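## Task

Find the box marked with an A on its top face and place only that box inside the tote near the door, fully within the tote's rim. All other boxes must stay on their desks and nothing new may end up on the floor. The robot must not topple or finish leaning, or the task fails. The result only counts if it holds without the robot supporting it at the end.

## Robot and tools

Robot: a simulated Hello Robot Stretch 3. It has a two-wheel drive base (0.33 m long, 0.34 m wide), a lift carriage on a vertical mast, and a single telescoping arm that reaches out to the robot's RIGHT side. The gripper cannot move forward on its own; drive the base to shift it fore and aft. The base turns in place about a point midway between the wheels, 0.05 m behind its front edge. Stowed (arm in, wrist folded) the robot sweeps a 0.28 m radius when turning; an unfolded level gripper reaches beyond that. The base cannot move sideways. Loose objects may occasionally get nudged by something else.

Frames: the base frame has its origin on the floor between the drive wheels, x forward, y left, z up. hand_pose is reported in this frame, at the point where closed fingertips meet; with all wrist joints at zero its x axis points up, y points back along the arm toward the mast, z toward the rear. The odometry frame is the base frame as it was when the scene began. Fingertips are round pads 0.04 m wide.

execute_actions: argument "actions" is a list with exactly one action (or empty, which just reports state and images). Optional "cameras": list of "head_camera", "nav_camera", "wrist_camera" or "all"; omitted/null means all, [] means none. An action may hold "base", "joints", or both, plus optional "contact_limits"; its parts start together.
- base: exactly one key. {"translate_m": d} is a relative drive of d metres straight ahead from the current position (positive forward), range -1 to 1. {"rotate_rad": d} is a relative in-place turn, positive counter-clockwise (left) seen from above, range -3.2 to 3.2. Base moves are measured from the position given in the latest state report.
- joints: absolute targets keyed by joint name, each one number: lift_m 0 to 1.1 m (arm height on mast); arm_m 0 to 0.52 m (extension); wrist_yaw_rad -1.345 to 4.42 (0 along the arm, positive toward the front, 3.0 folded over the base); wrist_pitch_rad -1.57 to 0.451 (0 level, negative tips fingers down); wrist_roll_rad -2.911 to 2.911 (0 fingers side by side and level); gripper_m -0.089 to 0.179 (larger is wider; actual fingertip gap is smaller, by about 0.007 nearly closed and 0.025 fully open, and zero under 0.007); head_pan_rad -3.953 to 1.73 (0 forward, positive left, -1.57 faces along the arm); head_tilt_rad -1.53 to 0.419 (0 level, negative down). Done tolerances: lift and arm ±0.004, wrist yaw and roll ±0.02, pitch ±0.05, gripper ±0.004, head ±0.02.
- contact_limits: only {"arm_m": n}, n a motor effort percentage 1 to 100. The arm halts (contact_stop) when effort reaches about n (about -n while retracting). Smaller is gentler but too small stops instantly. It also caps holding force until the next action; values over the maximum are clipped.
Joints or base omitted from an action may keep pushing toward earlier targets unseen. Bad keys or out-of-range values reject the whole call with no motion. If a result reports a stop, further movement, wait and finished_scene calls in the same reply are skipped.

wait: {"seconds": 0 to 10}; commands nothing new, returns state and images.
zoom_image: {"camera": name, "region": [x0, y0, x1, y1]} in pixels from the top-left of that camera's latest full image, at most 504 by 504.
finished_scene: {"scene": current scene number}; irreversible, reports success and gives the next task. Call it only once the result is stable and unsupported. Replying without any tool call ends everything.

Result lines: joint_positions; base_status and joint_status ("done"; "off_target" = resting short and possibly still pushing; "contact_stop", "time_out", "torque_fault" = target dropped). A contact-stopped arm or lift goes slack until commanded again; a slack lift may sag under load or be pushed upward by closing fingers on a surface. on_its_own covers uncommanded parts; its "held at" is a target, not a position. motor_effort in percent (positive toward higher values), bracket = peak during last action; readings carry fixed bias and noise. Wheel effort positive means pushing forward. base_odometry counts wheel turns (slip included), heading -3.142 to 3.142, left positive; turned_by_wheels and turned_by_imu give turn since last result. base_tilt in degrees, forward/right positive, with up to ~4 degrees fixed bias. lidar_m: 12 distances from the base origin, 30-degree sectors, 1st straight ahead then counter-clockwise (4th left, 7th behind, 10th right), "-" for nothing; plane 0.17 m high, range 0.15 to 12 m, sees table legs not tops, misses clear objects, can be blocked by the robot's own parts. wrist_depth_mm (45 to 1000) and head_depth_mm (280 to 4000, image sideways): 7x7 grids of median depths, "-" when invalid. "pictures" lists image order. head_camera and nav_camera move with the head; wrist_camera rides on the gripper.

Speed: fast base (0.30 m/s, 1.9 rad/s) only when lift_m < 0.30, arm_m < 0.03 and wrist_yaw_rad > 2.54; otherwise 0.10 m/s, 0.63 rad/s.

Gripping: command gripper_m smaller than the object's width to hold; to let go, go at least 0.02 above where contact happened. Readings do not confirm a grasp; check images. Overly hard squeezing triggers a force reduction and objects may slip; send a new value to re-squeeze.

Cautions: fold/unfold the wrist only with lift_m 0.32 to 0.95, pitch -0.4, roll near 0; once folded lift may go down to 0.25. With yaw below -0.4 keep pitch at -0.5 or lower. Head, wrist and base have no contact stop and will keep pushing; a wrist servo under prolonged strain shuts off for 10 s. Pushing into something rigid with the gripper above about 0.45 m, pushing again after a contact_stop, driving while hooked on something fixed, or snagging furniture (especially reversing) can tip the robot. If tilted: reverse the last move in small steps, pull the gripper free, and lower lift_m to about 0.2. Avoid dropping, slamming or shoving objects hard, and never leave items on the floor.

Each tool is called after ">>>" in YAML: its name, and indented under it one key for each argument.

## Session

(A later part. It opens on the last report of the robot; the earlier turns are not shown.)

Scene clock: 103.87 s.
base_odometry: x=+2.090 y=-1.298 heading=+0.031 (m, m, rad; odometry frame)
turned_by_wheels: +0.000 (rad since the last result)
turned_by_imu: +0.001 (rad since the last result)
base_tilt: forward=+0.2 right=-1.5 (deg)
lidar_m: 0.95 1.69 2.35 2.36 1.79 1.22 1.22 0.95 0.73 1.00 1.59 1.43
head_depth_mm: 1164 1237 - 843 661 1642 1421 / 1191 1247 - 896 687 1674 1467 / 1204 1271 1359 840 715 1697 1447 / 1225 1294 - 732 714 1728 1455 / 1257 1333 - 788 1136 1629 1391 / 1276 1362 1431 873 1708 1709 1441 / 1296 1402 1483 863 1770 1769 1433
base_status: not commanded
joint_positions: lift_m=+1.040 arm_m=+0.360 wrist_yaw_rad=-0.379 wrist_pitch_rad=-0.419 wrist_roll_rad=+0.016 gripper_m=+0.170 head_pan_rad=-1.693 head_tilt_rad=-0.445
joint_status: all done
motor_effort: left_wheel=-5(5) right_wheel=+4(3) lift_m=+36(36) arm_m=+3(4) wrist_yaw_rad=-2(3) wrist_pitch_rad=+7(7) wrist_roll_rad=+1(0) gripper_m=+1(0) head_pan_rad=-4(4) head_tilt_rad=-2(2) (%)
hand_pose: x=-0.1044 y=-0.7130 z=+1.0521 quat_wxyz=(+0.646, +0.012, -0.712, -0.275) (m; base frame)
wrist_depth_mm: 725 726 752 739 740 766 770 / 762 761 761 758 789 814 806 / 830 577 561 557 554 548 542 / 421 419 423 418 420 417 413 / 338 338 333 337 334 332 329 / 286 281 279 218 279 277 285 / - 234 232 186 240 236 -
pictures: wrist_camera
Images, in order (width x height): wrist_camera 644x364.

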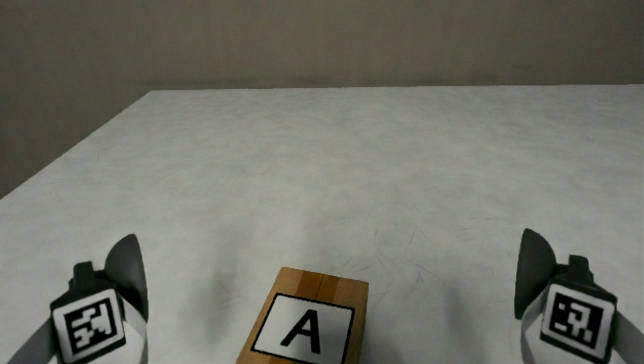

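>>> execute_actions:
  actions:
    - {"base":{"translate_m":0.07},"joints":{"wrist_yaw_rad":-0.6,"wrist_pitch_rad":-0.52,"lift_m":1.05,"arm_m":0.38}}
  cameras: ["wrist_camera"]

>>> execute_actions:
  actions:
    - {"joints":{"lift_m":0.985}}
  cameras: ["wrist_camera"]

Scene clock: 112.77 s.
base_odometry: x=+2.160 y=-1.296 heading=+0.031 (m, m, rad; odometry frame)
turned_by_wheels: +0.000 (rad since the last result)
turned_by_imu: +0.001 (rad since the last result)
base_tilt: forward=+0.2 right=-1.5 (deg)
lidar_m: 0.88 1.64 2.33 2.34 1.86 1.28 1.29 0.78 0.77 1.00 1.53 1.36
head_depth_mm: 1186 1241 - 849 691 1649 1479 / 1203 1265 - 874 719 1686 1466 / 1228 1286 1371 763 1627 1721 1448 / 1260 1303 - 833 1659 1737 1442 / 1274 1342 - 826 1156 1292 1372 / 1303 1382 1487 869 1751 1781 1441 / 1326 1411 1523 868 1799 1773 1445
base_status: done
joint_positions: lift_m=+1.050 arm_m=+0.380 wrist_yaw_rad=-0.597 wrist_pitch_rad=-0.531 wrist_roll_rad=+0.016 gripper_m=+0.170 head_pan_rad=-1.693 head_tilt_rad=-0.445
joint_status: all done
motor_effort: left_wheel=-5(5) right_wheel=+3(8) lift_m=+37(38) arm_m=+3(4) wrist_yaw_rad=-3(5) wrist_pitch_rad=+4(4) wrist_roll_rad=+0(0) gripper_m=+2(1) head_pan_rad=-3(4) head_tilt_rad=-2(2) (%)
hand_pose: x=-0.1389 y=-0.6972 z=+1.0379 quat_wxyz=(+0.592, -0.026, -0.711, -0.378) (m; base frame)
wrist_depth_mm: 633 694 711 789 836 859 830 / 672 589 574 576 589 575 568 / 436 442 438 433 435 438 438 / 355 354 353 352 354 350 352 / 295 294 297 226 294 294 289 / 261 252 254 196 248 251 258 / - 217 222 181 217 222 -
pictures: wrist_camera
Images, in order (width x height): wrist_camera 644x364.

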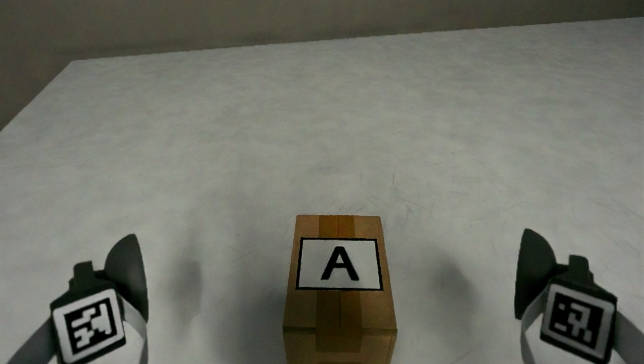

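Scene clock: 114.20 s.
base_odometry: x=+2.160 y=-1.296 heading=+0.031 (m, m, rad; odometry frame)
turned_by_wheels: +0.000 (rad since the last result)
turned_by_imu: +0.000 (rad since the last result)
base_tilt: forward=+0.3 right=-1.5 (deg)
lidar_m: 0.88 1.63 2.33 2.34 1.86 1.27 1.29 0.78 0.78 1.00 1.53 1.35
head_depth_mm: 1184 1255 1318 - - 1678 1465 / 1200 1277 1354 - 1589 1673 1454 / 1231 1300 1370 759 1629 1726 1469 / 1243 1336 - - 1667 1725 1444 / 1269 1354 1434 - 1146 1292 1369 / 1300 1387 1488 871 1745 1778 1453 / 1325 1414 1518 867 1788 1772 1436
base_status: not commanded
joint_positions: lift_m=+0.985 arm_m=+0.380 wrist_yaw_rad=-0.597 wrist_pitch_rad=-0.531 wrist_roll_rad=+0.016 gripper_m=+0.170 head_pan_rad=-1.693 head_tilt_rad=-0.445
joint_status: all done
motor_effort: left_wheel=-4(4) right_wheel=+3(3) lift_m=+21(30) arm_m=+4(3) wrist_yaw_rad=-4(3) wrist_pitch_rad=+5(4) wrist_roll_rad=+0(1) gripper_m=+0(0) head_pan_rad=-3(5) head_tilt_rad=-2(2) (%)
hand_pose: x=-0.1389 y=-0.6971 z=+0.9734 quat_wxyz=(+0.592, -0.026, -0.711, -0.378) (m; base frame)
wrist_depth_mm: 634 602 604 605 597 600 588 / 410 414 408 400 406 402 403 / 314 309 307 309 308 304 305 / 250 250 250 168 239 246 246 / 209 208 209 140 150 206 206 / 185 180 180 150 169 177 181 / - 153 157 157 157 156 -
pictures: wrist_camera
Images, in order (width x height): wrist_camera 644x364.

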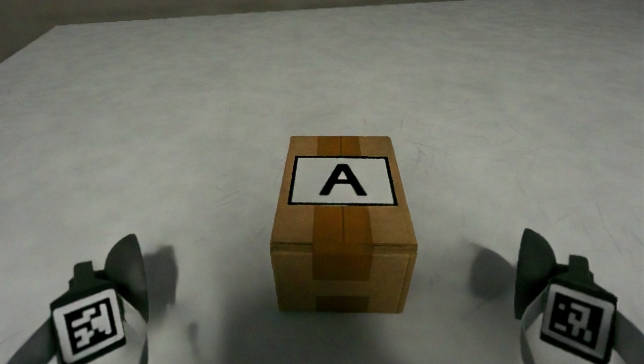

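>>> execute_actions:
  actions:
    - {"base":{"translate_m":-0.01},"joints":{"gripper_m":0.015}}
  cameras: []

>>> execute_actions:
  actions:
    - {"joints":{"lift_m":1.02,"wrist_pitch_rad":-0.4}}
  cameras: ["wrist_camera"]

>>> execute_actions:
  actions:
    - {"joints":{"arm_m":0,"wrist_yaw_rad":1.4}}
  cameras: ["wrist_camera"]

Scene clock: 124.10 s.
base_odometry: x=+2.150 y=-1.296 heading=+0.031 (m, m, rad; odometry frame)
turned_by_wheels: +0.000 (rad since the last result)
turned_by_imu: +0.001 (rad since the last result)
base_tilt: forward=+0.2 right=-1.5 (deg)
lidar_m: 0.89 1.64 2.33 2.34 1.86 1.27 1.28 0.78 0.77 1.00 1.53 1.37
head_depth_mm: 1179 1251 1323 - - 1676 1468 / 1207 1270 1342 - 1582 1678 1456 / 1229 1302 1358 759 715 1718 1457 / 1246 1323 - - 1655 1753 1449 / 1281 1357 1423 - 1136 1623 1375 / 1285 1384 1485 872 1739 1780 1437 / 1310 1404 1518 869 1784 1763 1425
base_status: done
joint_positions: lift_m=+0.985 arm_m=+0.380 wrist_yaw_rad=-0.598 wrist_pitch_rad=-0.538 wrist_roll_rad=+0.016 gripper_m=+0.016 head_pan_rad=-1.693 head_tilt_rad=-0.445
joint_status: all done
motor_effort: left_wheel=-4(9) right_wheel=+3(7) lift_m=+21(21) arm_m=+3(3) wrist_yaw_rad=-3(3) wrist_pitch_rad=+7(7) wrist_roll_rad=+1(0) gripper_m=-18(92) head_pan_rad=-5(2) head_tilt_rad=-2(2) (%)
hand_pose: x=-0.1384 y=-0.6963 z=+0.9721 quat_wxyz=(+0.591, -0.024, -0.711, -0.380) (m; base frame)
wrist_depth_mm: 616 594 585 590 579 575 572 / 405 406 402 395 392 400 395 / 307 306 308 304 303 301 303 / 247 244 245 164 234 245 243 / 206 206 207 137 196 203 202 / 178 177 143 134 135 176 175 / 156 156 152 151 151 154 153
pictures: none
No camera images: the call's "cameras" was empty. Leave "cameras" out to get every camera's image.

Scene clock: 125.23 s.
base_odometry: x=+2.150 y=-1.296 heading=+0.031 (m, m, rad; odometry frame)
turned_by_wheels: +0.000 (rad since the last result)
turned_by_imu: +0.000 (rad since the last result)
base_tilt: forward=+0.2 right=-1.5 (deg)
lidar_m: 0.89 1.64 2.33 2.34 1.85 1.27 1.28 0.78 0.77 1.00 1.53 1.37
head_depth_mm: 1182 1260 1313 - 1139 1644 1477 / 1199 1279 - 802 720 1687 1463 / 1222 1301 - 755 716 1709 1465 / 1249 1315 - 790 1655 1726 1454 / 1263 1356 - 784 1135 1617 1369 / 1290 1370 1483 870 1737 1770 1440 / 1307 1398 1506 867 1792 1762 1439
base_status: not commanded
joint_positions: lift_m=+1.020 arm_m=+0.380 wrist_yaw_rad=-0.598 wrist_pitch_rad=-0.430 wrist_roll_rad=+0.016 gripper_m=+0.016 head_pan_rad=-1.693 head_tilt_rad=-0.445
joint_status: all done
motor_effort: left_wheel=-5(4) right_wheel=+3(3) lift_m=+37(38) arm_m=+4(3) wrist_yaw_rad=-2(2) wrist_pitch_rad=+12(12) wrist_roll_rad=+0(0) gripper_m=-19(18) head_pan_rad=-5(3) head_tilt_rad=-2(2) (%)
hand_pose: x=-0.1469 y=-0.7088 z=+1.0296 quat_wxyz=(+0.610, -0.062, -0.709, -0.347) (m; base frame)
wrist_depth_mm: 631 673 709 778 816 906 971 / 680 703 727 717 703 713 699 / 501 492 489 498 485 491 481 / 379 372 373 163 357 368 364 / 299 298 300 137 282 297 297 / 252 251 143 135 135 248 247 / 215 216 210 203 207 213 213
pictures: wrist_camera
Images, in order (width x height): wrist_camera 644x364.

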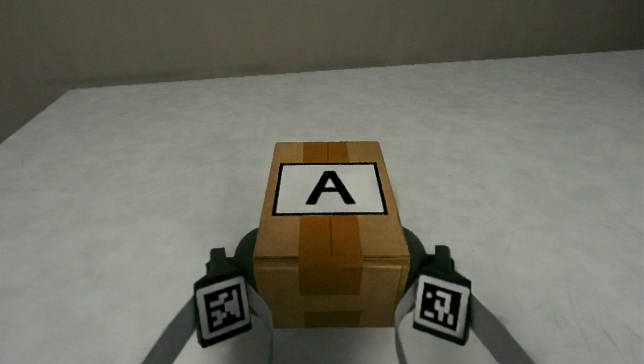

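Scene clock: 129.23 s.
base_odometry: x=+2.150 y=-1.296 heading=+0.031 (m, m, rad; odometry frame)
turned_by_wheels: +0.000 (rad since the last result)
turned_by_imu: +0.001 (rad since the last result)
base_tilt: forward=+0.2 right=-1.5 (deg)
lidar_m: 0.89 1.64 2.33 2.34 1.85 1.27 1.28 0.78 0.77 1.00 1.53 1.37
head_depth_mm: 1174 1259 1325 1027 - - - / 1204 1279 1341 1013 - - - / 1223 1301 1375 892 684 - - / 1242 1334 1384 885 682 - - / 1269 1352 1423 877 711 - 1467 / 1291 1391 1478 866 1728 1770 1466 / 1326 1407 1501 868 1772 1761 1449
base_status: not commanded
joint_positions: lift_m=+1.020 arm_m=+0.001 wrist_yaw_rad=+1.399 wrist_pitch_rad=-0.429 wrist_roll_rad=+0.016 gripper_m=+0.016 head_pan_rad=-1.693 head_tilt_rad=-0.445
joint_status: all done
motor_effort: left_wheel=-4(4) right_wheel=+3(4) lift_m=+37(37) arm_m=-2(0) wrist_yaw_rad=+1(4) wrist_pitch_rad=+12(11) wrist_roll_rad=+1(0) gripper_m=-18(19) head_pan_rad=-4(2) head_tilt_rad=-2(1) (%)
hand_pose: x=+0.1983 y=-0.1837 z=+1.0298 quat_wxyz=(+0.622, +0.563, -0.436, +0.325) (m; base frame)
wrist_depth_mm: - - - - - - - / 759 731 718 862 - - - / 564 531 490 - - - - / - - - 164 - - - / - - - 137 - - - / - - 142 135 135 - - / - - - - - - -
pictures: wrist_camera
Images, in order (width x height): wrist_camera 644x364.

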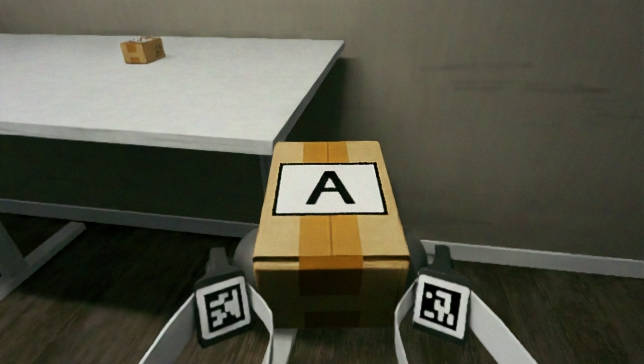

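>>> execute_actions:
  actions:
    - {"base":{"rotate_rad":1.73},"joints":{"lift_m":0.6,"head_pan_rad":0.4,"head_tilt_rad":-0.6}}
  cameras: []

>>> execute_actions:
  actions:
    - {"joints":{"lift_m":0.285,"wrist_yaw_rad":3.0}}
  cameras: []

>>> execute_actions:
  actions:
    - {"base":{"translate_m":1}}
  cameras: []

>>> execute_actions:
  actions:
    - {"base":{"translate_m":0.95},"joints":{"head_pan_rad":0.9}}

Scene clock: 143.33 s.
base_odometry: x=+2.150 y=-1.296 heading=+1.761 (m, m, rad; odometry frame)
turned_by_wheels: +1.730 (rad since the last result)
turned_by_imu: +1.759 (rad since the last result)
base_tilt: forward=+0.3 right=-1.5 (deg)
lidar_m: 1.80 1.27 1.35 1.28 0.77 1.01 1.00 1.43 0.89 1.40 1.64 2.33
head_depth_mm: 2391 2553 2715 2494 1924 1563 1325 / 2543 2770 2953 2500 1909 1556 1319 / 1620 1726 1874 2124 1892 1552 1296 / 1792 1880 1979 2208 1913 1541 1315 / 1729 1760 1918 2113 1836 1539 1309 / 1610 1673 1850 2059 1780 1539 1298 / 1512 1470 1723 1426 1584 1536 1302
base_status: done
joint_positions: lift_m=+0.600 arm_m=+0.001 wrist_yaw_rad=+1.399 wrist_pitch_rad=-0.429 wrist_roll_rad=+0.016 gripper_m=+0.016 head_pan_rad=+0.393 head_tilt_rad=-0.593
joint_status: all done
motor_effort: left_wheel=-5(8) right_wheel=+5(6) lift_m=+22(31) arm_m=-1(2) wrist_yaw_rad=+1(1) wrist_pitch_rad=+11(12) wrist_roll_rad=+1(0) gripper_m=-19(19) head_pan_rad=+3(43) head_tilt_rad=-2(12) (%)
hand_pose: x=+0.1983 y=-0.1837 z=+0.6105 quat_wxyz=(+0.622, +0.563, -0.436, +0.325) (m; base frame)
wrist_depth_mm: - - - - - - - / - - - - - - - / - - - - - - - / - - - 164 - - - / - - - 137 - - - / 919 907 143 135 136 898 911 / 775 785 760 736 780 766 751
pictures: none
No camera images: the call's "cameras" was empty. Leave "cameras" out to get every camera's image.

Scene clock: 147.03 s.
base_odometry: x=+2.150 y=-1.296 heading=+1.761 (m, m, rad; odometry frame)
turned_by_wheels: +0.000 (rad since the last result)
turned_by_imu: +0.001 (rad since the last result)
base_tilt: forward=+0.2 right=-1.6 (deg)
lidar_m: 1.80 1.27 1.34 1.28 0.77 1.01 1.00 1.44 0.89 1.40 1.64 2.33
head_depth_mm: 2387 2503 2735 2489 1904 1573 1308 / 2564 2741 2988 2457 1910 1553 1314 / 1600 1712 1893 2114 1901 1555 1314 / 1754 1868 1986 2215 1891 1551 1298 / 1715 1749 1945 2141 1826 1546 1305 / 1584 1673 1839 2045 1784 1532 1292 / 1513 1462 1702 1413 1574 1538 1300
base_status: not commanded
joint_positions: lift_m=+0.285 arm_m=+0.001 wrist_yaw_rad=+2.997 wrist_pitch_rad=-0.429 wrist_roll_rad=+0.016 gripper_m=+0.016 head_pan_rad=+0.393 head_tilt_rad=-0.593
joint_status: all done
motor_effort: left_wheel=-5(5) right_wheel=+4(4) lift_m=+22(23) arm_m=-1(1) wrist_yaw_rad=+3(5) wrist_pitch_rad=+12(11) wrist_roll_rad=+0(0) gripper_m=-19(19) head_pan_rad=+3(2) head_tilt_rad=-2(2) (%)
hand_pose: x=+0.0108 y=+0.0752 z=+0.2955 quat_wxyz=(+0.201, +0.705, +0.099, +0.673) (m; base frame)
wrist_depth_mm: - - - - - - 968 / - - - - - - - / - - - - - - - / 792 778 773 164 742 762 760 / 624 625 147 137 581 617 617 / 520 519 - 134 135 514 509 / 449 - - 150 433 441 437
pictures: none
No camera images: the call's "cameras" was empty. Leave "cameras" out to get every camera's image.

Scene clock: 152.03 s.
base_odometry: x=+1.962 y=-0.314 heading=+1.760 (m, m, rad; odometry frame)
turned_by_wheels: +0.000 (rad since the last result)
turned_by_imu: +0.010 (rad since the last result)
base_tilt: forward=+0.2 right=-1.5 (deg)
lidar_m: 1.50 0.87 1.19 0.83 1.64 1.67 1.99 1.53 1.83 1.46 1.53 1.46
head_depth_mm: 1484 1568 1695 1819 1856 1568 1320 / 1617 1740 1853 2012 1929 1544 1307 / 1774 1910 2073 2207 1895 1553 1307 / 1992 2102 2311 2389 1885 1539 1311 / 2080 2248 2479 1025 1129 1338 1302 / 745 836 892 1081 1104 1418 1265 / 869 992 838 1287 1092 1361 1216
base_status: done
joint_positions: lift_m=+0.285 arm_m=+0.001 wrist_yaw_rad=+2.998 wrist_pitch_rad=-0.429 wrist_roll_rad=+0.016 gripper_m=+0.016 head_pan_rad=+0.393 head_tilt_rad=-0.593
joint_status: not commanded
motor_effort: left_wheel=-5(9) right_wheel=+4(9) lift_m=+22(22) arm_m=-1(2) wrist_yaw_rad=+2(3) wrist_pitch_rad=+11(11) wrist_roll_rad=+0(1) gripper_m=-19(18) head_pan_rad=+3(3) head_tilt_rad=-2(3) (%)
hand_pose: x=+0.0106 y=+0.0752 z=+0.2955 quat_wxyz=(+0.201, +0.705, +0.099, +0.673) (m; base frame)
wrist_depth_mm: - - - - - - 912 / - - - - - - 975 / - - 933 864 852 818 841 / 790 784 785 163 728 743 707 / 626 626 147 137 584 609 596 / 528 525 - 134 135 511 510 / 450 - - 150 431 443 442
pictures: none
No camera images: the call's "cameras" was empty. Leave "cameras" out to get every camera's image.

Scene clock: 156.90 s.
base_odometry: x=+1.783 y=+0.619 heading=+1.760 (m, m, rad; odometry frame)
turned_by_wheels: +0.000 (rad since the last result)
turned_by_imu: +0.010 (rad since the last result)
base_tilt: forward=+0.2 right=-1.5 (deg)
lidar_m: 0.65 0.87 2.16 0.49 0.46 1.25 2.78 2.37 1.86 0.91 0.65 0.63
head_depth_mm: 1174 1222 1294 1328 1363 1389 1298 / 1458 1525 1583 1617 1689 1544 1309 / 2015 2014 2161 2231 1886 1563 1305 / 2166 2378 2616 2441 1894 1544 1306 / 2138 2331 2545 2319 1899 1539 1306 / 2107 2292 2509 2320 1860 1538 1295 / 2066 2257 2469 2415 1887 1532 1298
base_status: done
joint_positions: lift_m=+0.285 arm_m=+0.001 wrist_yaw_rad=+2.998 wrist_pitch_rad=-0.429 wrist_roll_rad=+0.016 gripper_m=+0.016 head_pan_rad=+0.893 head_tilt_rad=-0.593
joint_status: all done
motor_effort: left_wheel=-5(9) right_wheel=+4(10) lift_m=+22(22) arm_m=-2(1) wrist_yaw_rad=+2(3) wrist_pitch_rad=+11(12) wrist_roll_rad=+0(0) gripper_m=-20(19) head_pan_rad=+3(30) head_tilt_rad=-2(2) (%)
hand_pose: x=+0.0106 y=+0.0752 z=+0.2955 quat_wxyz=(+0.201, +0.705, +0.099, +0.673) (m; base frame)
wrist_depth_mm: - - 541 - - - - / - - 581 - - - - / 834 861 607 947 - - - / 673 631 647 164 735 761 765 / 630 603 147 138 576 627 619 / 533 538 - 134 135 513 512 / 448 - - 150 435 443 446
pictures: head_camera (sideways: a quarter turn clockwise sets it upright), nav_camera (sideways: a quarter turn counterclockwise sets it upright), wrist_camera
Images, in order (width x height): head_camera 896x504, nav_camera 672x504, wrist_camera 644x364.

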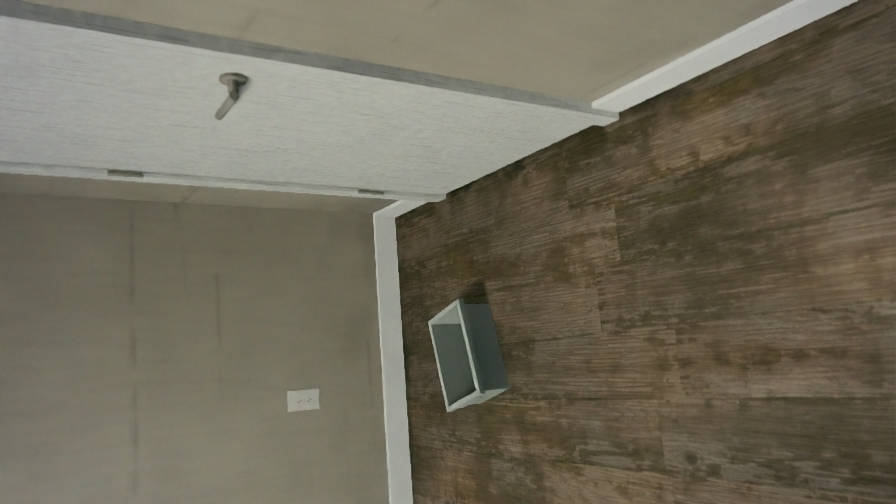

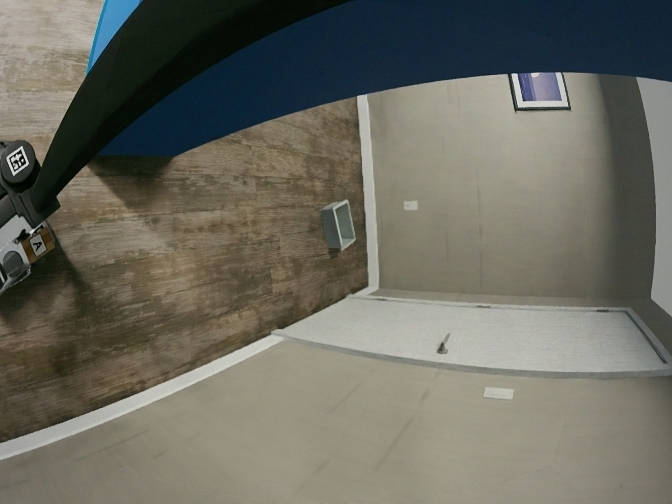

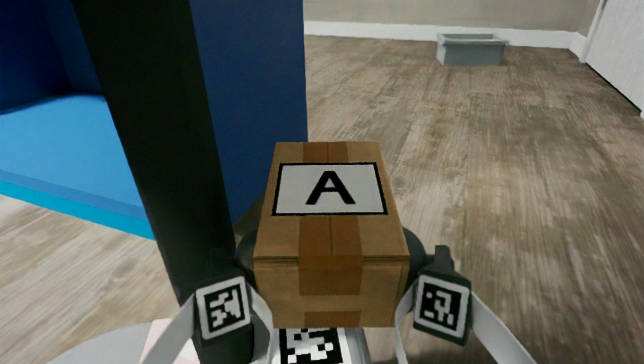

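>>> execute_actions:
  actions:
    - {"base":{"rotate_rad":1.05},"joints":{"head_pan_rad":0,"head_tilt_rad":-1}}
  cameras: []

>>> execute_actions:
  actions:
    - {"base":{"translate_m":0.6}}
  cameras: []

>>> execute_actions:
  actions:
    - {"base":{"translate_m":0.62}}
  cameras: ["head_camera"]

>>> execute_actions:
  actions:
    - {"base":{"rotate_rad":1.55},"joints":{"lift_m":0.37,"head_pan_rad":-1.57}}
  cameras: []

>>> execute_actions:
  actions:
    - {"joints":{"wrist_yaw_rad":0,"arm_m":0.25}}
  cameras: []

>>> execute_actions:
  actions:
    - {"joints":{"wrist_pitch_rad":-1.1,"arm_m":0.35}}
  cameras: ["head_camera","wrist_camera"]

Scene clock: 172.93 s.
base_odometry: x=+1.783 y=+0.619 heading=+2.810 (m, m, rad; odometry frame)
turned_by_wheels: +1.050 (rad since the last result)
turned_by_imu: +1.067 (rad since the last result)
base_tilt: forward=+0.2 right=-1.5 (deg)
lidar_m: 2.16 0.49 0.44 1.25 2.78 2.37 1.86 0.91 0.65 0.63 0.65 0.87
head_depth_mm: 1897 1900 1769 1574 1393 1252 1134 / 2320 2105 1802 1569 1397 1243 1132 / 2360 2039 1805 1564 1390 1250 1124 / 2339 2030 1806 1556 1378 1252 1124 / 2347 2092 1813 1563 1383 1238 1118 / 2286 2100 1788 1551 1386 1231 1126 / 2330 2097 1782 1251 1169 1172 1122
base_status: done
joint_positions: lift_m=+0.285 arm_m=+0.001 wrist_yaw_rad=+2.998 wrist_pitch_rad=-0.429 wrist_roll_rad=+0.016 gripper_m=+0.016 head_pan_rad=+0.007 head_tilt_rad=-0.988
joint_status: all done
motor_effort: left_wheel=-4(12) right_wheel=+3(10) lift_m=+22(22) arm_m=-1(1) wrist_yaw_rad=+2(2) wrist_pitch_rad=+11(11) wrist_roll_rad=+0(1) gripper_m=-17(17) head_pan_rad=-4(42) head_tilt_rad=-4(22) (%)
hand_pose: x=+0.0106 y=+0.0752 z=+0.2955 quat_wxyz=(+0.201, +0.705, +0.099, +0.673) (m; base frame)
wrist_depth_mm: - - - - - - 392 / - - - - - 435 429 / - - - - 871 463 475 / 776 788 776 165 686 508 525 / 625 633 146 137 579 547 580 / 521 527 - 134 135 514 510 / 451 - - 150 438 447 445
pictures: none
No camera images: the call's "cameras" was empty. Leave "cameras" out to get every camera's image.

Scene clock: 176.57 s.
base_odometry: x=+1.216 y=+0.814 heading=+2.810 (m, m, rad; odometry frame)
turned_by_wheels: +0.000 (rad since the last result)
turned_by_imu: +0.006 (rad since the last result)
base_tilt: forward=+0.3 right=-1.5 (deg)
lidar_m: 1.88 1.94 0.36 0.35 0.36 2.85 2.45 0.88 0.64 0.61 0.64 0.86
head_depth_mm: 1751 1959 1774 1570 1390 1246 1128 / 1781 2021 1794 1568 1392 1256 1129 / 1799 2017 1767 1558 1394 1241 1124 / 1811 2028 1727 1559 1377 1237 1127 / 1794 1996 1763 1573 1381 1242 1126 / 1791 1987 1785 1558 1375 1244 1126 / 1788 2014 1806 1566 1375 1243 1132
base_status: done
joint_positions: lift_m=+0.285 arm_m=+0.001 wrist_yaw_rad=+2.998 wrist_pitch_rad=-0.429 wrist_roll_rad=+0.016 gripper_m=+0.016 head_pan_rad=+0.007 head_tilt_rad=-0.988
joint_status: not commanded
motor_effort: left_wheel=-5(8) right_wheel=+4(9) lift_m=+22(22) arm_m=-1(2) wrist_yaw_rad=+2(2) wrist_pitch_rad=+11(11) wrist_roll_rad=+0(0) gripper_m=-18(18) head_pan_rad=-4(4) head_tilt_rad=-4(4) (%)
hand_pose: x=+0.0106 y=+0.0752 z=+0.2955 quat_wxyz=(+0.201, +0.705, +0.099, +0.673) (m; base frame)
wrist_depth_mm: 322 - 341 353 - - - / 341 - 368 378 - - - / 366 379 406 404 903 - - / 398 414 432 164 735 753 766 / 453 456 147 137 590 619 618 / 512 490 - 135 135 519 514 / 450 - - 150 434 442 435
pictures: none
No camera images: the call's "cameras" was empty. Leave "cameras" out to get every camera's image.

Scene clock: 180.37 s.
base_odometry: x=+0.629 y=+1.016 heading=+2.810 (m, m, rad; odometry frame)
turned_by_wheels: +0.000 (rad since the last result)
turned_by_imu: +0.007 (rad since the last result)
base_tilt: forward=+0.2 right=-1.5 (deg)
lidar_m: 1.26 1.31 1.78 1.90 0.67 0.59 2.48 0.87 0.63 0.58 0.61 0.83
head_depth_mm: 1190 1390 1669 1585 1386 1248 1125 / 1194 1391 1678 1555 1382 1254 1136 / 1195 1388 1682 1570 1354 1243 1131 / 1196 1385 1667 1564 1362 1252 1129 / 1195 1395 1654 1554 1356 1239 1128 / 1184 1396 1669 1569 1387 1237 1123 / 1197 1390 1642 1557 1376 1234 1119
base_status: done
joint_positions: lift_m=+0.285 arm_m=+0.001 wrist_yaw_rad=+2.998 wrist_pitch_rad=-0.429 wrist_roll_rad=+0.016 gripper_m=+0.016 head_pan_rad=+0.007 head_tilt_rad=-0.989
joint_status: not commanded
motor_effort: left_wheel=-5(9) right_wheel=+4(10) lift_m=+22(22) arm_m=-1(1) wrist_yaw_rad=+2(2) wrist_pitch_rad=+11(12) wrist_roll_rad=+0(0) gripper_m=-19(19) head_pan_rad=-4(4) head_tilt_rad=-4(4) (%)
hand_pose: x=+0.0106 y=+0.0752 z=+0.2955 quat_wxyz=(+0.201, +0.705, +0.099, +0.673) (m; base frame)
wrist_depth_mm: 697 - - - - - - / 710 - - - - - - / 692 857 - - - - - / 679 796 778 164 727 751 743 / 613 626 148 137 575 617 621 / 528 519 - 134 135 511 522 / 448 - - 150 439 445 445
pictures: head_camera (sideways: a quarter turn clockwise sets it upright)
Images, in order (width x height): head_camera 896x504.

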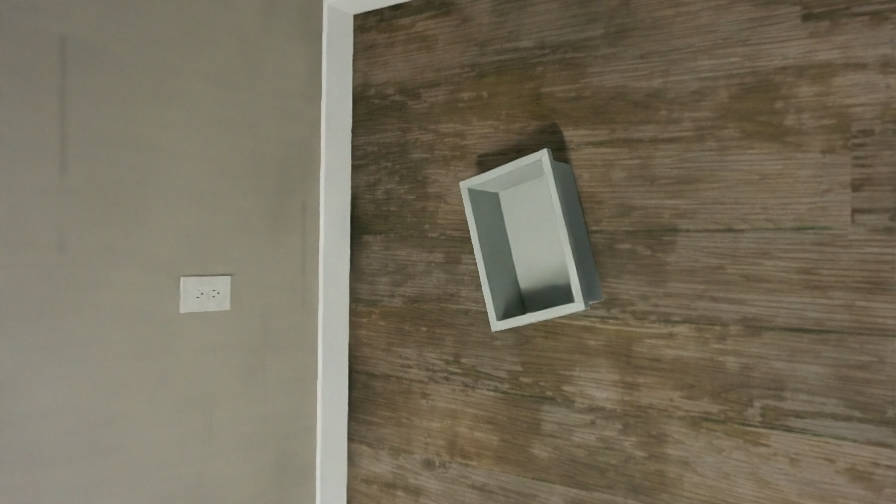

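Scene clock: 183.57 s.
base_odometry: x=+0.629 y=+1.016 heading=-1.924 (m, m, rad; odometry frame)
turned_by_wheels: +1.550 (rad since the last result)
turned_by_imu: +1.575 (rad since the last result)
base_tilt: forward=+0.2 right=-1.5 (deg)
lidar_m: 2.06 0.69 0.59 2.67 0.89 0.64 0.58 0.61 0.81 1.26 1.30 1.74
head_depth_mm: 1205 1398 1636 1574 1396 1245 1132 / 1203 1403 1685 1568 1384 1248 1146 / 1200 1393 1668 1565 1369 1243 - / 1191 1412 1672 1556 1365 1237 - / 1195 1399 1670 1571 1365 1241 1106 / 1199 1389 1672 1557 1390 1241 1126 / 1185 1390 1657 1560 1372 1239 1127
base_status: done
joint_positions: lift_m=+0.370 arm_m=+0.001 wrist_yaw_rad=+2.998 wrist_pitch_rad=-0.429 wrist_roll_rad=+0.016 gripper_m=+0.016 head_pan_rad=-1.563 head_tilt_rad=-0.989
joint_status: all done
motor_effort: left_wheel=-5(10) right_wheel=+3(10) lift_m=+37(41) arm_m=-1(2) wrist_yaw_rad=+2(2) wrist_pitch_rad=+12(11) wrist_roll_rad=+1(0) gripper_m=-20(18) head_pan_rad=-4(44) head_tilt_rad=-3(4) (%)
hand_pose: x=+0.0106 y=+0.0752 z=+0.3798 quat_wxyz=(+0.201, +0.705, +0.099, +0.673) (m; base frame)
wrist_depth_mm: 958 - - - 798 528 518 / 914 - - - 853 570 585 / 908 - - - 858 603 641 / 844 918 919 163 770 670 704 / 762 759 147 137 708 704 711 / 634 632 - 135 134 617 604 / 559 545 - 512 521 535 531
pictures: none
No camera images: the call's "cameras" was empty. Leave "cameras" out to get every camera's image.

Scene clock: 186.63 s.
base_odometry: x=+0.629 y=+1.016 heading=-1.924 (m, m, rad; odometry frame)
turned_by_wheels: +0.000 (rad since the last result)
turned_by_imu: +0.001 (rad since the last result)
base_tilt: forward=+0.2 right=-1.5 (deg)
lidar_m: 2.06 0.69 0.59 2.68 0.89 0.63 0.58 0.60 0.81 1.26 1.30 1.73
head_depth_mm: 1199 1419 1637 1568 1397 1254 1138 / 1200 1409 1673 1571 1391 1247 1143 / 1210 1397 1674 1551 - 1245 1147 / 1198 1396 1679 1581 1345 1242 1145 / 1200 1396 1656 1563 1354 1237 1128 / 1191 1394 1662 1554 1389 1235 1116 / 1191 1394 1660 1557 1374 1242 1113
base_status: not commanded
joint_positions: lift_m=+0.370 arm_m=+0.250 wrist_yaw_rad=+0.002 wrist_pitch_rad=-0.429 wrist_roll_rad=+0.016 gripper_m=+0.016 head_pan_rad=-1.563 head_tilt_rad=-0.989
joint_status: all done
motor_effort: left_wheel=-5(4) right_wheel=+4(4) lift_m=+37(37) arm_m=+3(3) wrist_yaw_rad=-3(4) wrist_pitch_rad=+11(11) wrist_roll_rad=+0(0) gripper_m=-20(19) head_pan_rad=-3(3) head_tilt_rad=-4(4) (%)
hand_pose: x=-0.0210 y=-0.6176 z=+0.3799 quat_wxyz=(+0.686, +0.150, -0.696, -0.151) (m; base frame)
wrist_depth_mm: 690 685 690 695 694 691 675 / 742 737 748 743 764 758 686 / 797 787 786 793 810 828 686 / 847 850 837 164 849 862 676 / 757 740 740 137 710 732 662 / 632 633 143 134 135 628 596 / 538 546 444 478 468 538 537
pictures: none
No camera images: the call's "cameras" was empty. Leave "cameras" out to get every camera's image.

Scene clock: 188.60 s.
base_odometry: x=+0.629 y=+1.016 heading=-1.924 (m, m, rad; odometry frame)
turned_by_wheels: +0.000 (rad since the last result)
turned_by_imu: +0.000 (rad since the last result)
base_tilt: forward=+0.2 right=-1.5 (deg)
lidar_m: 2.06 0.69 0.59 2.68 0.89 0.63 0.58 0.61 0.81 1.26 1.30 1.73
head_depth_mm: 1202 1408 1654 1573 1388 1251 1125 / 1201 1410 1698 1564 1385 1241 1138 / 1196 1402 1668 1599 1347 1244 1145 / 1201 1410 1661 1588 1326 1243 1155 / 1205 1395 1649 1553 1361 1237 1125 / 1194 1410 1658 1543 1378 1247 1127 / 1188 1387 1671 1565 1391 1235 1120
base_status: not commanded
joint_positions: lift_m=+0.370 arm_m=+0.350 wrist_yaw_rad=+0.002 wrist_pitch_rad=-1.106 wrist_roll_rad=+0.016 gripper_m=+0.016 head_pan_rad=-1.563 head_tilt_rad=-0.989
joint_status: all done
motor_effort: left_wheel=-5(5) right_wheel=+3(3) lift_m=+37(37) arm_m=+3(4) wrist_yaw_rad=-1(3) wrist_pitch_rad=+2(10) wrist_roll_rad=+0(0) gripper_m=-19(19) head_pan_rad=-4(4) head_tilt_rad=-4(4) (%)
hand_pose: x=-0.0215 y=-0.5878 z=+0.2684 quat_wxyz=(+0.597, +0.369, -0.606, -0.374) (m; base frame)
wrist_depth_mm: 533 551 535 548 533 542 528 / 499 502 504 388 400 499 507 / 488 475 405 456 429 483 482 / 455 445 446 165 409 448 458 / 432 431 364 137 316 433 427 / 408 411 143 135 135 408 407 / 393 390 386 384 390 398 392
pictures: head_camera (sideways: a quarter turn clockwise sets it upright), wrist_camera
Images, in order (width x height): head_camera 896x504, wrist_camera 644x364.

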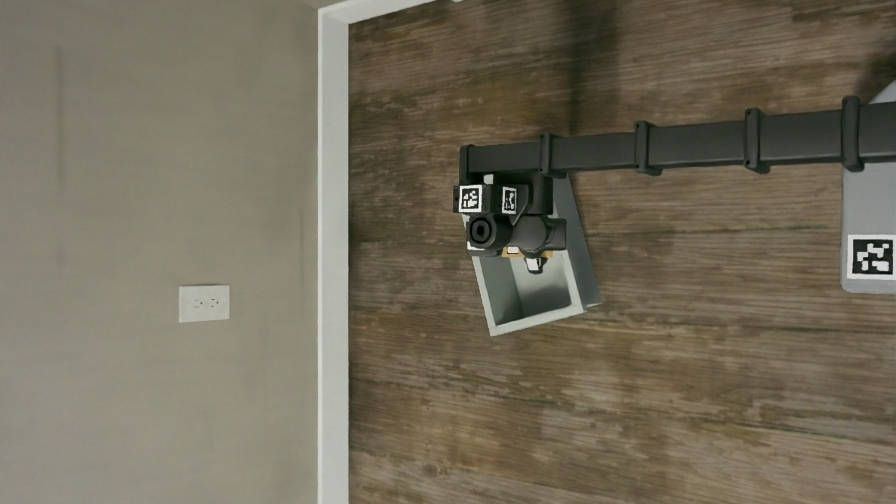

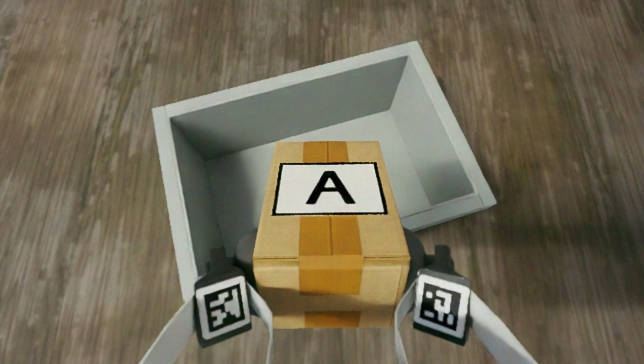

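>>> execute_actions:
  actions:
    - {"joints":{"arm_m":0.425,"lift_m":0.31}}
  cameras: ["wrist_camera"]

>>> execute_actions:
  actions:
    - {"joints":{"lift_m":0.18}}
  cameras: ["wrist_camera"]

>>> execute_actions:
  actions:
    - {"joints":{"gripper_m":0.1}}
  cameras: []

>>> execute_actions:
  actions:
    - {"joints":{"lift_m":0.3}}
  cameras: ["wrist_camera"]

Scene clock: 196.30 s.
base_odometry: x=+0.629 y=+1.016 heading=-1.924 (m, m, rad; odometry frame)
turned_by_wheels: +0.000 (rad since the last result)
turned_by_imu: +0.001 (rad since the last result)
base_tilt: forward=+0.2 right=-1.4 (deg)
lidar_m: 2.06 0.69 0.59 2.67 0.89 0.63 0.58 0.61 0.81 0.68 1.30 1.73
head_depth_mm: 1202 1397 1651 1571 1388 1251 1133 / 1204 1400 1680 1584 1391 1250 1141 / 1200 1397 1671 1618 1355 1242 1153 / 1191 1396 1664 1594 1347 1239 1145 / 1205 1401 1664 1557 1365 1238 1124 / 1197 1390 1650 1570 1390 1232 1124 / 1192 1397 1665 1559 1383 1232 1126
base_status: not commanded
joint_positions: lift_m=+0.310 arm_m=+0.425 wrist_yaw_rad=+0.001 wrist_pitch_rad=-1.108 wrist_roll_rad=+0.016 gripper_m=+0.016 head_pan_rad=-1.563 head_tilt_rad=-0.989
joint_status: all done
motor_effort: left_wheel=-5(5) right_wheel=+4(3) lift_m=+22(30) arm_m=+4(2) wrist_yaw_rad=-2(2) wrist_pitch_rad=+3(3) wrist_roll_rad=+0(0) gripper_m=-19(18) head_pan_rad=-3(4) head_tilt_rad=-4(4) (%)
hand_pose: x=-0.0215 y=-0.6625 z=+0.2090 quat_wxyz=(+0.597, +0.369, -0.606, -0.375) (m; base frame)
wrist_depth_mm: 461 467 469 462 466 463 467 / 438 440 435 436 303 436 439 / 413 408 291 305 336 416 415 / 394 296 363 164 359 381 393 / 372 296 368 137 333 284 371 / 356 278 142 135 135 252 357 / 341 252 320 228 331 337 337
pictures: wrist_camera
Images, in order (width x height): wrist_camera 644x364.

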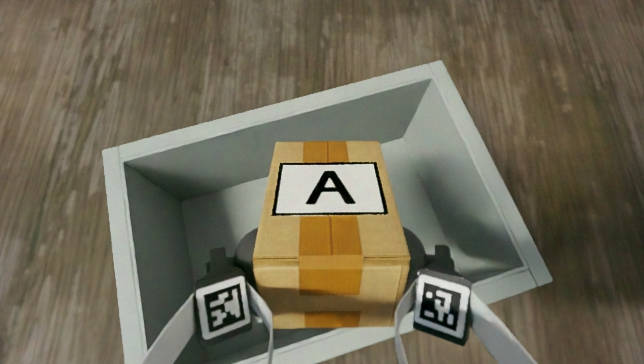

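Scene clock: 198.30 s.
base_odometry: x=+0.629 y=+1.016 heading=-1.924 (m, m, rad; odometry frame)
turned_by_wheels: +0.000 (rad since the last result)
turned_by_imu: +0.001 (rad since the last result)
base_tilt: forward=+0.3 right=-1.5 (deg)
lidar_m: 2.07 0.69 0.59 2.68 0.89 0.63 0.58 0.60 0.81 1.26 1.30 1.73
head_depth_mm: 1196 1406 1647 1578 1400 1248 1129 / 1198 1406 1669 1574 1388 1254 1143 / 1200 1398 1677 1557 1363 1248 - / 1196 1405 1669 1579 1355 1246 1146 / 1198 1397 1681 1556 1364 1244 1123 / 1184 1398 1682 1555 1387 1240 1128 / 1191 1392 1659 1558 1370 1246 1120
base_status: not commanded
joint_positions: lift_m=+0.180 arm_m=+0.425 wrist_yaw_rad=+0.003 wrist_pitch_rad=-1.089 wrist_roll_rad=+0.012 gripper_m=+0.016 head_pan_rad=-1.563 head_tilt_rad=-0.989
joint_status: all done
motor_effort: left_wheel=-4(4) right_wheel=+1(3) lift_m=+22(23) arm_m=+2(3) wrist_yaw_rad=-4(4) wrist_pitch_rad=-4(9) wrist_roll_rad=+2(3) gripper_m=-20(19) head_pan_rad=-4(4) head_tilt_rad=-3(4) (%)
hand_pose: x=-0.0213 y=-0.6672 z=+0.0808 quat_wxyz=(+0.602, +0.365, -0.608, -0.368) (m; base frame)
wrist_depth_mm: 159 163 174 192 214 198 166 / 173 186 208 235 266 209 155 / 198 229 262 269 268 222 159 / 194 256 254 163 251 236 165 / 182 238 241 137 240 237 174 / 172 228 136 134 134 231 145 / 162 209 216 203 148 113 114
pictures: wrist_camera
Images, in order (width x height): wrist_camera 644x364.

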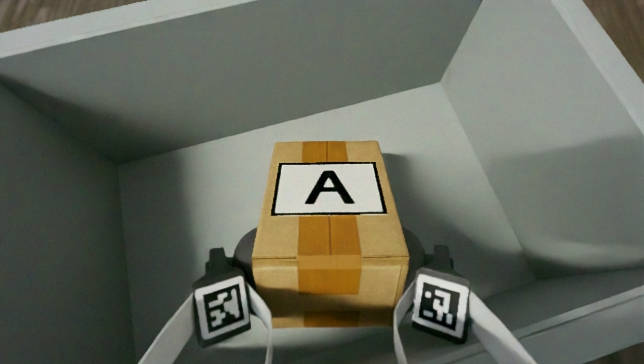

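Scene clock: 199.63 s.
base_odometry: x=+0.629 y=+1.016 heading=-1.924 (m, m, rad; odometry frame)
turned_by_wheels: +0.000 (rad since the last result)
turned_by_imu: +0.000 (rad since the last result)
base_tilt: forward=+0.3 right=-1.5 (deg)
lidar_m: 2.05 0.69 0.59 2.67 0.89 0.63 0.58 0.60 0.81 1.26 1.30 1.74
head_depth_mm: 1200 1400 1643 1577 1393 1251 1133 / 1199 1394 1677 1570 1397 1245 1144 / 1189 1405 1663 1565 1364 1244 - / 1192 1406 1678 1559 1322 1237 1150 / 1197 1391 1666 1546 1363 1235 1120 / 1194 1396 1660 1561 1372 1241 1123 / 1190 1396 1652 1562 1371 1241 1123
base_status: not commanded
joint_positions: lift_m=+0.180 arm_m=+0.425 wrist_yaw_rad=+0.004 wrist_pitch_rad=-1.092 wrist_roll_rad=+0.012 gripper_m=+0.100 head_pan_rad=-1.563 head_tilt_rad=-0.989
joint_status: all done
motor_effort: left_wheel=-3(4) right_wheel=+0(1) lift_m=+22(22) arm_m=+3(2) wrist_yaw_rad=-4(4) wrist_pitch_rad=-3(4) wrist_roll_rad=+3(2) gripper_m=+2(80) head_pan_rad=-5(4) head_tilt_rad=-4(4) (%)
hand_pose: x=-0.0213 y=-0.6664 z=+0.0805 quat_wxyz=(+0.601, +0.366, -0.607, -0.369) (m; base frame)
wrist_depth_mm: 310 160 168 185 207 199 164 / 169 181 202 227 261 213 157 / 193 224 257 269 271 225 161 / 192 252 254 256 256 240 168 / 180 240 241 163 240 240 175 / 170 220 229 140 140 229 165 / 160 207 216 142 143 116 113
pictures: none
No camera images: the call's "cameras" was empty. Leave "cameras" out to get every camera's image.

Scene clock: 201.57 s.
base_odometry: x=+0.629 y=+1.016 heading=-1.924 (m, m, rad; odometry frame)
turned_by_wheels: +0.000 (rad since the last result)
turned_by_imu: +0.000 (rad since the last result)
base_tilt: forward=+0.2 right=-1.5 (deg)
lidar_m: 2.06 0.69 0.59 2.67 0.89 0.63 0.58 0.60 0.81 1.26 1.30 1.74
head_depth_mm: 1203 1409 1641 1585 1403 1246 1127 / 1207 1396 1684 1572 1394 1260 1141 / 1190 1394 1675 1623 1357 1240 1145 / 1197 1398 1659 1602 1336 1240 1155 / 1204 1392 1666 1570 1361 1239 1124 / 1195 1400 1664 1556 1375 1232 1124 / 1196 1397 1659 1562 1378 1230 1118
base_status: not commanded
joint_positions: lift_m=+0.300 arm_m=+0.425 wrist_yaw_rad=+0.003 wrist_pitch_rad=-1.102 wrist_roll_rad=+0.012 gripper_m=+0.100 head_pan_rad=-1.563 head_tilt_rad=-0.989
joint_status: all done
motor_effort: left_wheel=-3(3) right_wheel=+2(3) lift_m=+36(38) arm_m=+2(2) wrist_yaw_rad=-3(4) wrist_pitch_rad=+1(3) wrist_roll_rad=+2(3) gripper_m=+0(2) head_pan_rad=-4(3) head_tilt_rad=-4(4) (%)
hand_pose: x=-0.0214 y=-0.6640 z=+0.1988 quat_wxyz=(+0.599, +0.369, -0.605, -0.372) (m; base frame)
wrist_depth_mm: 453 455 458 456 461 452 451 / 431 427 431 431 295 425 426 / 410 404 277 301 328 400 405 / 382 279 351 372 370 293 383 / 361 277 362 360 356 273 364 / 344 236 344 252 336 234 342 / 330 300 321 255 223 324 329
pictures: wrist_camera
Images, in order (width x height): wrist_camera 644x364.

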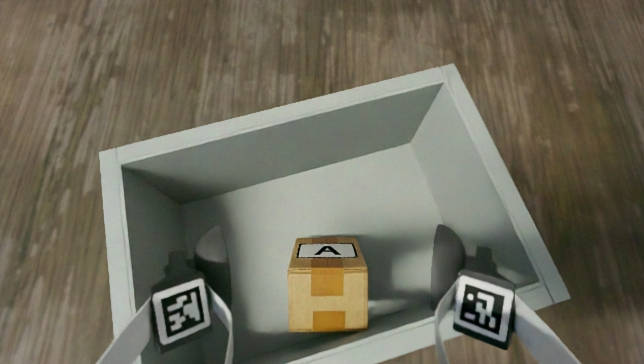

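Standing on end, inside the tote.

>>> finished_scene:
  scene: 2

The scene is finished: the task was done.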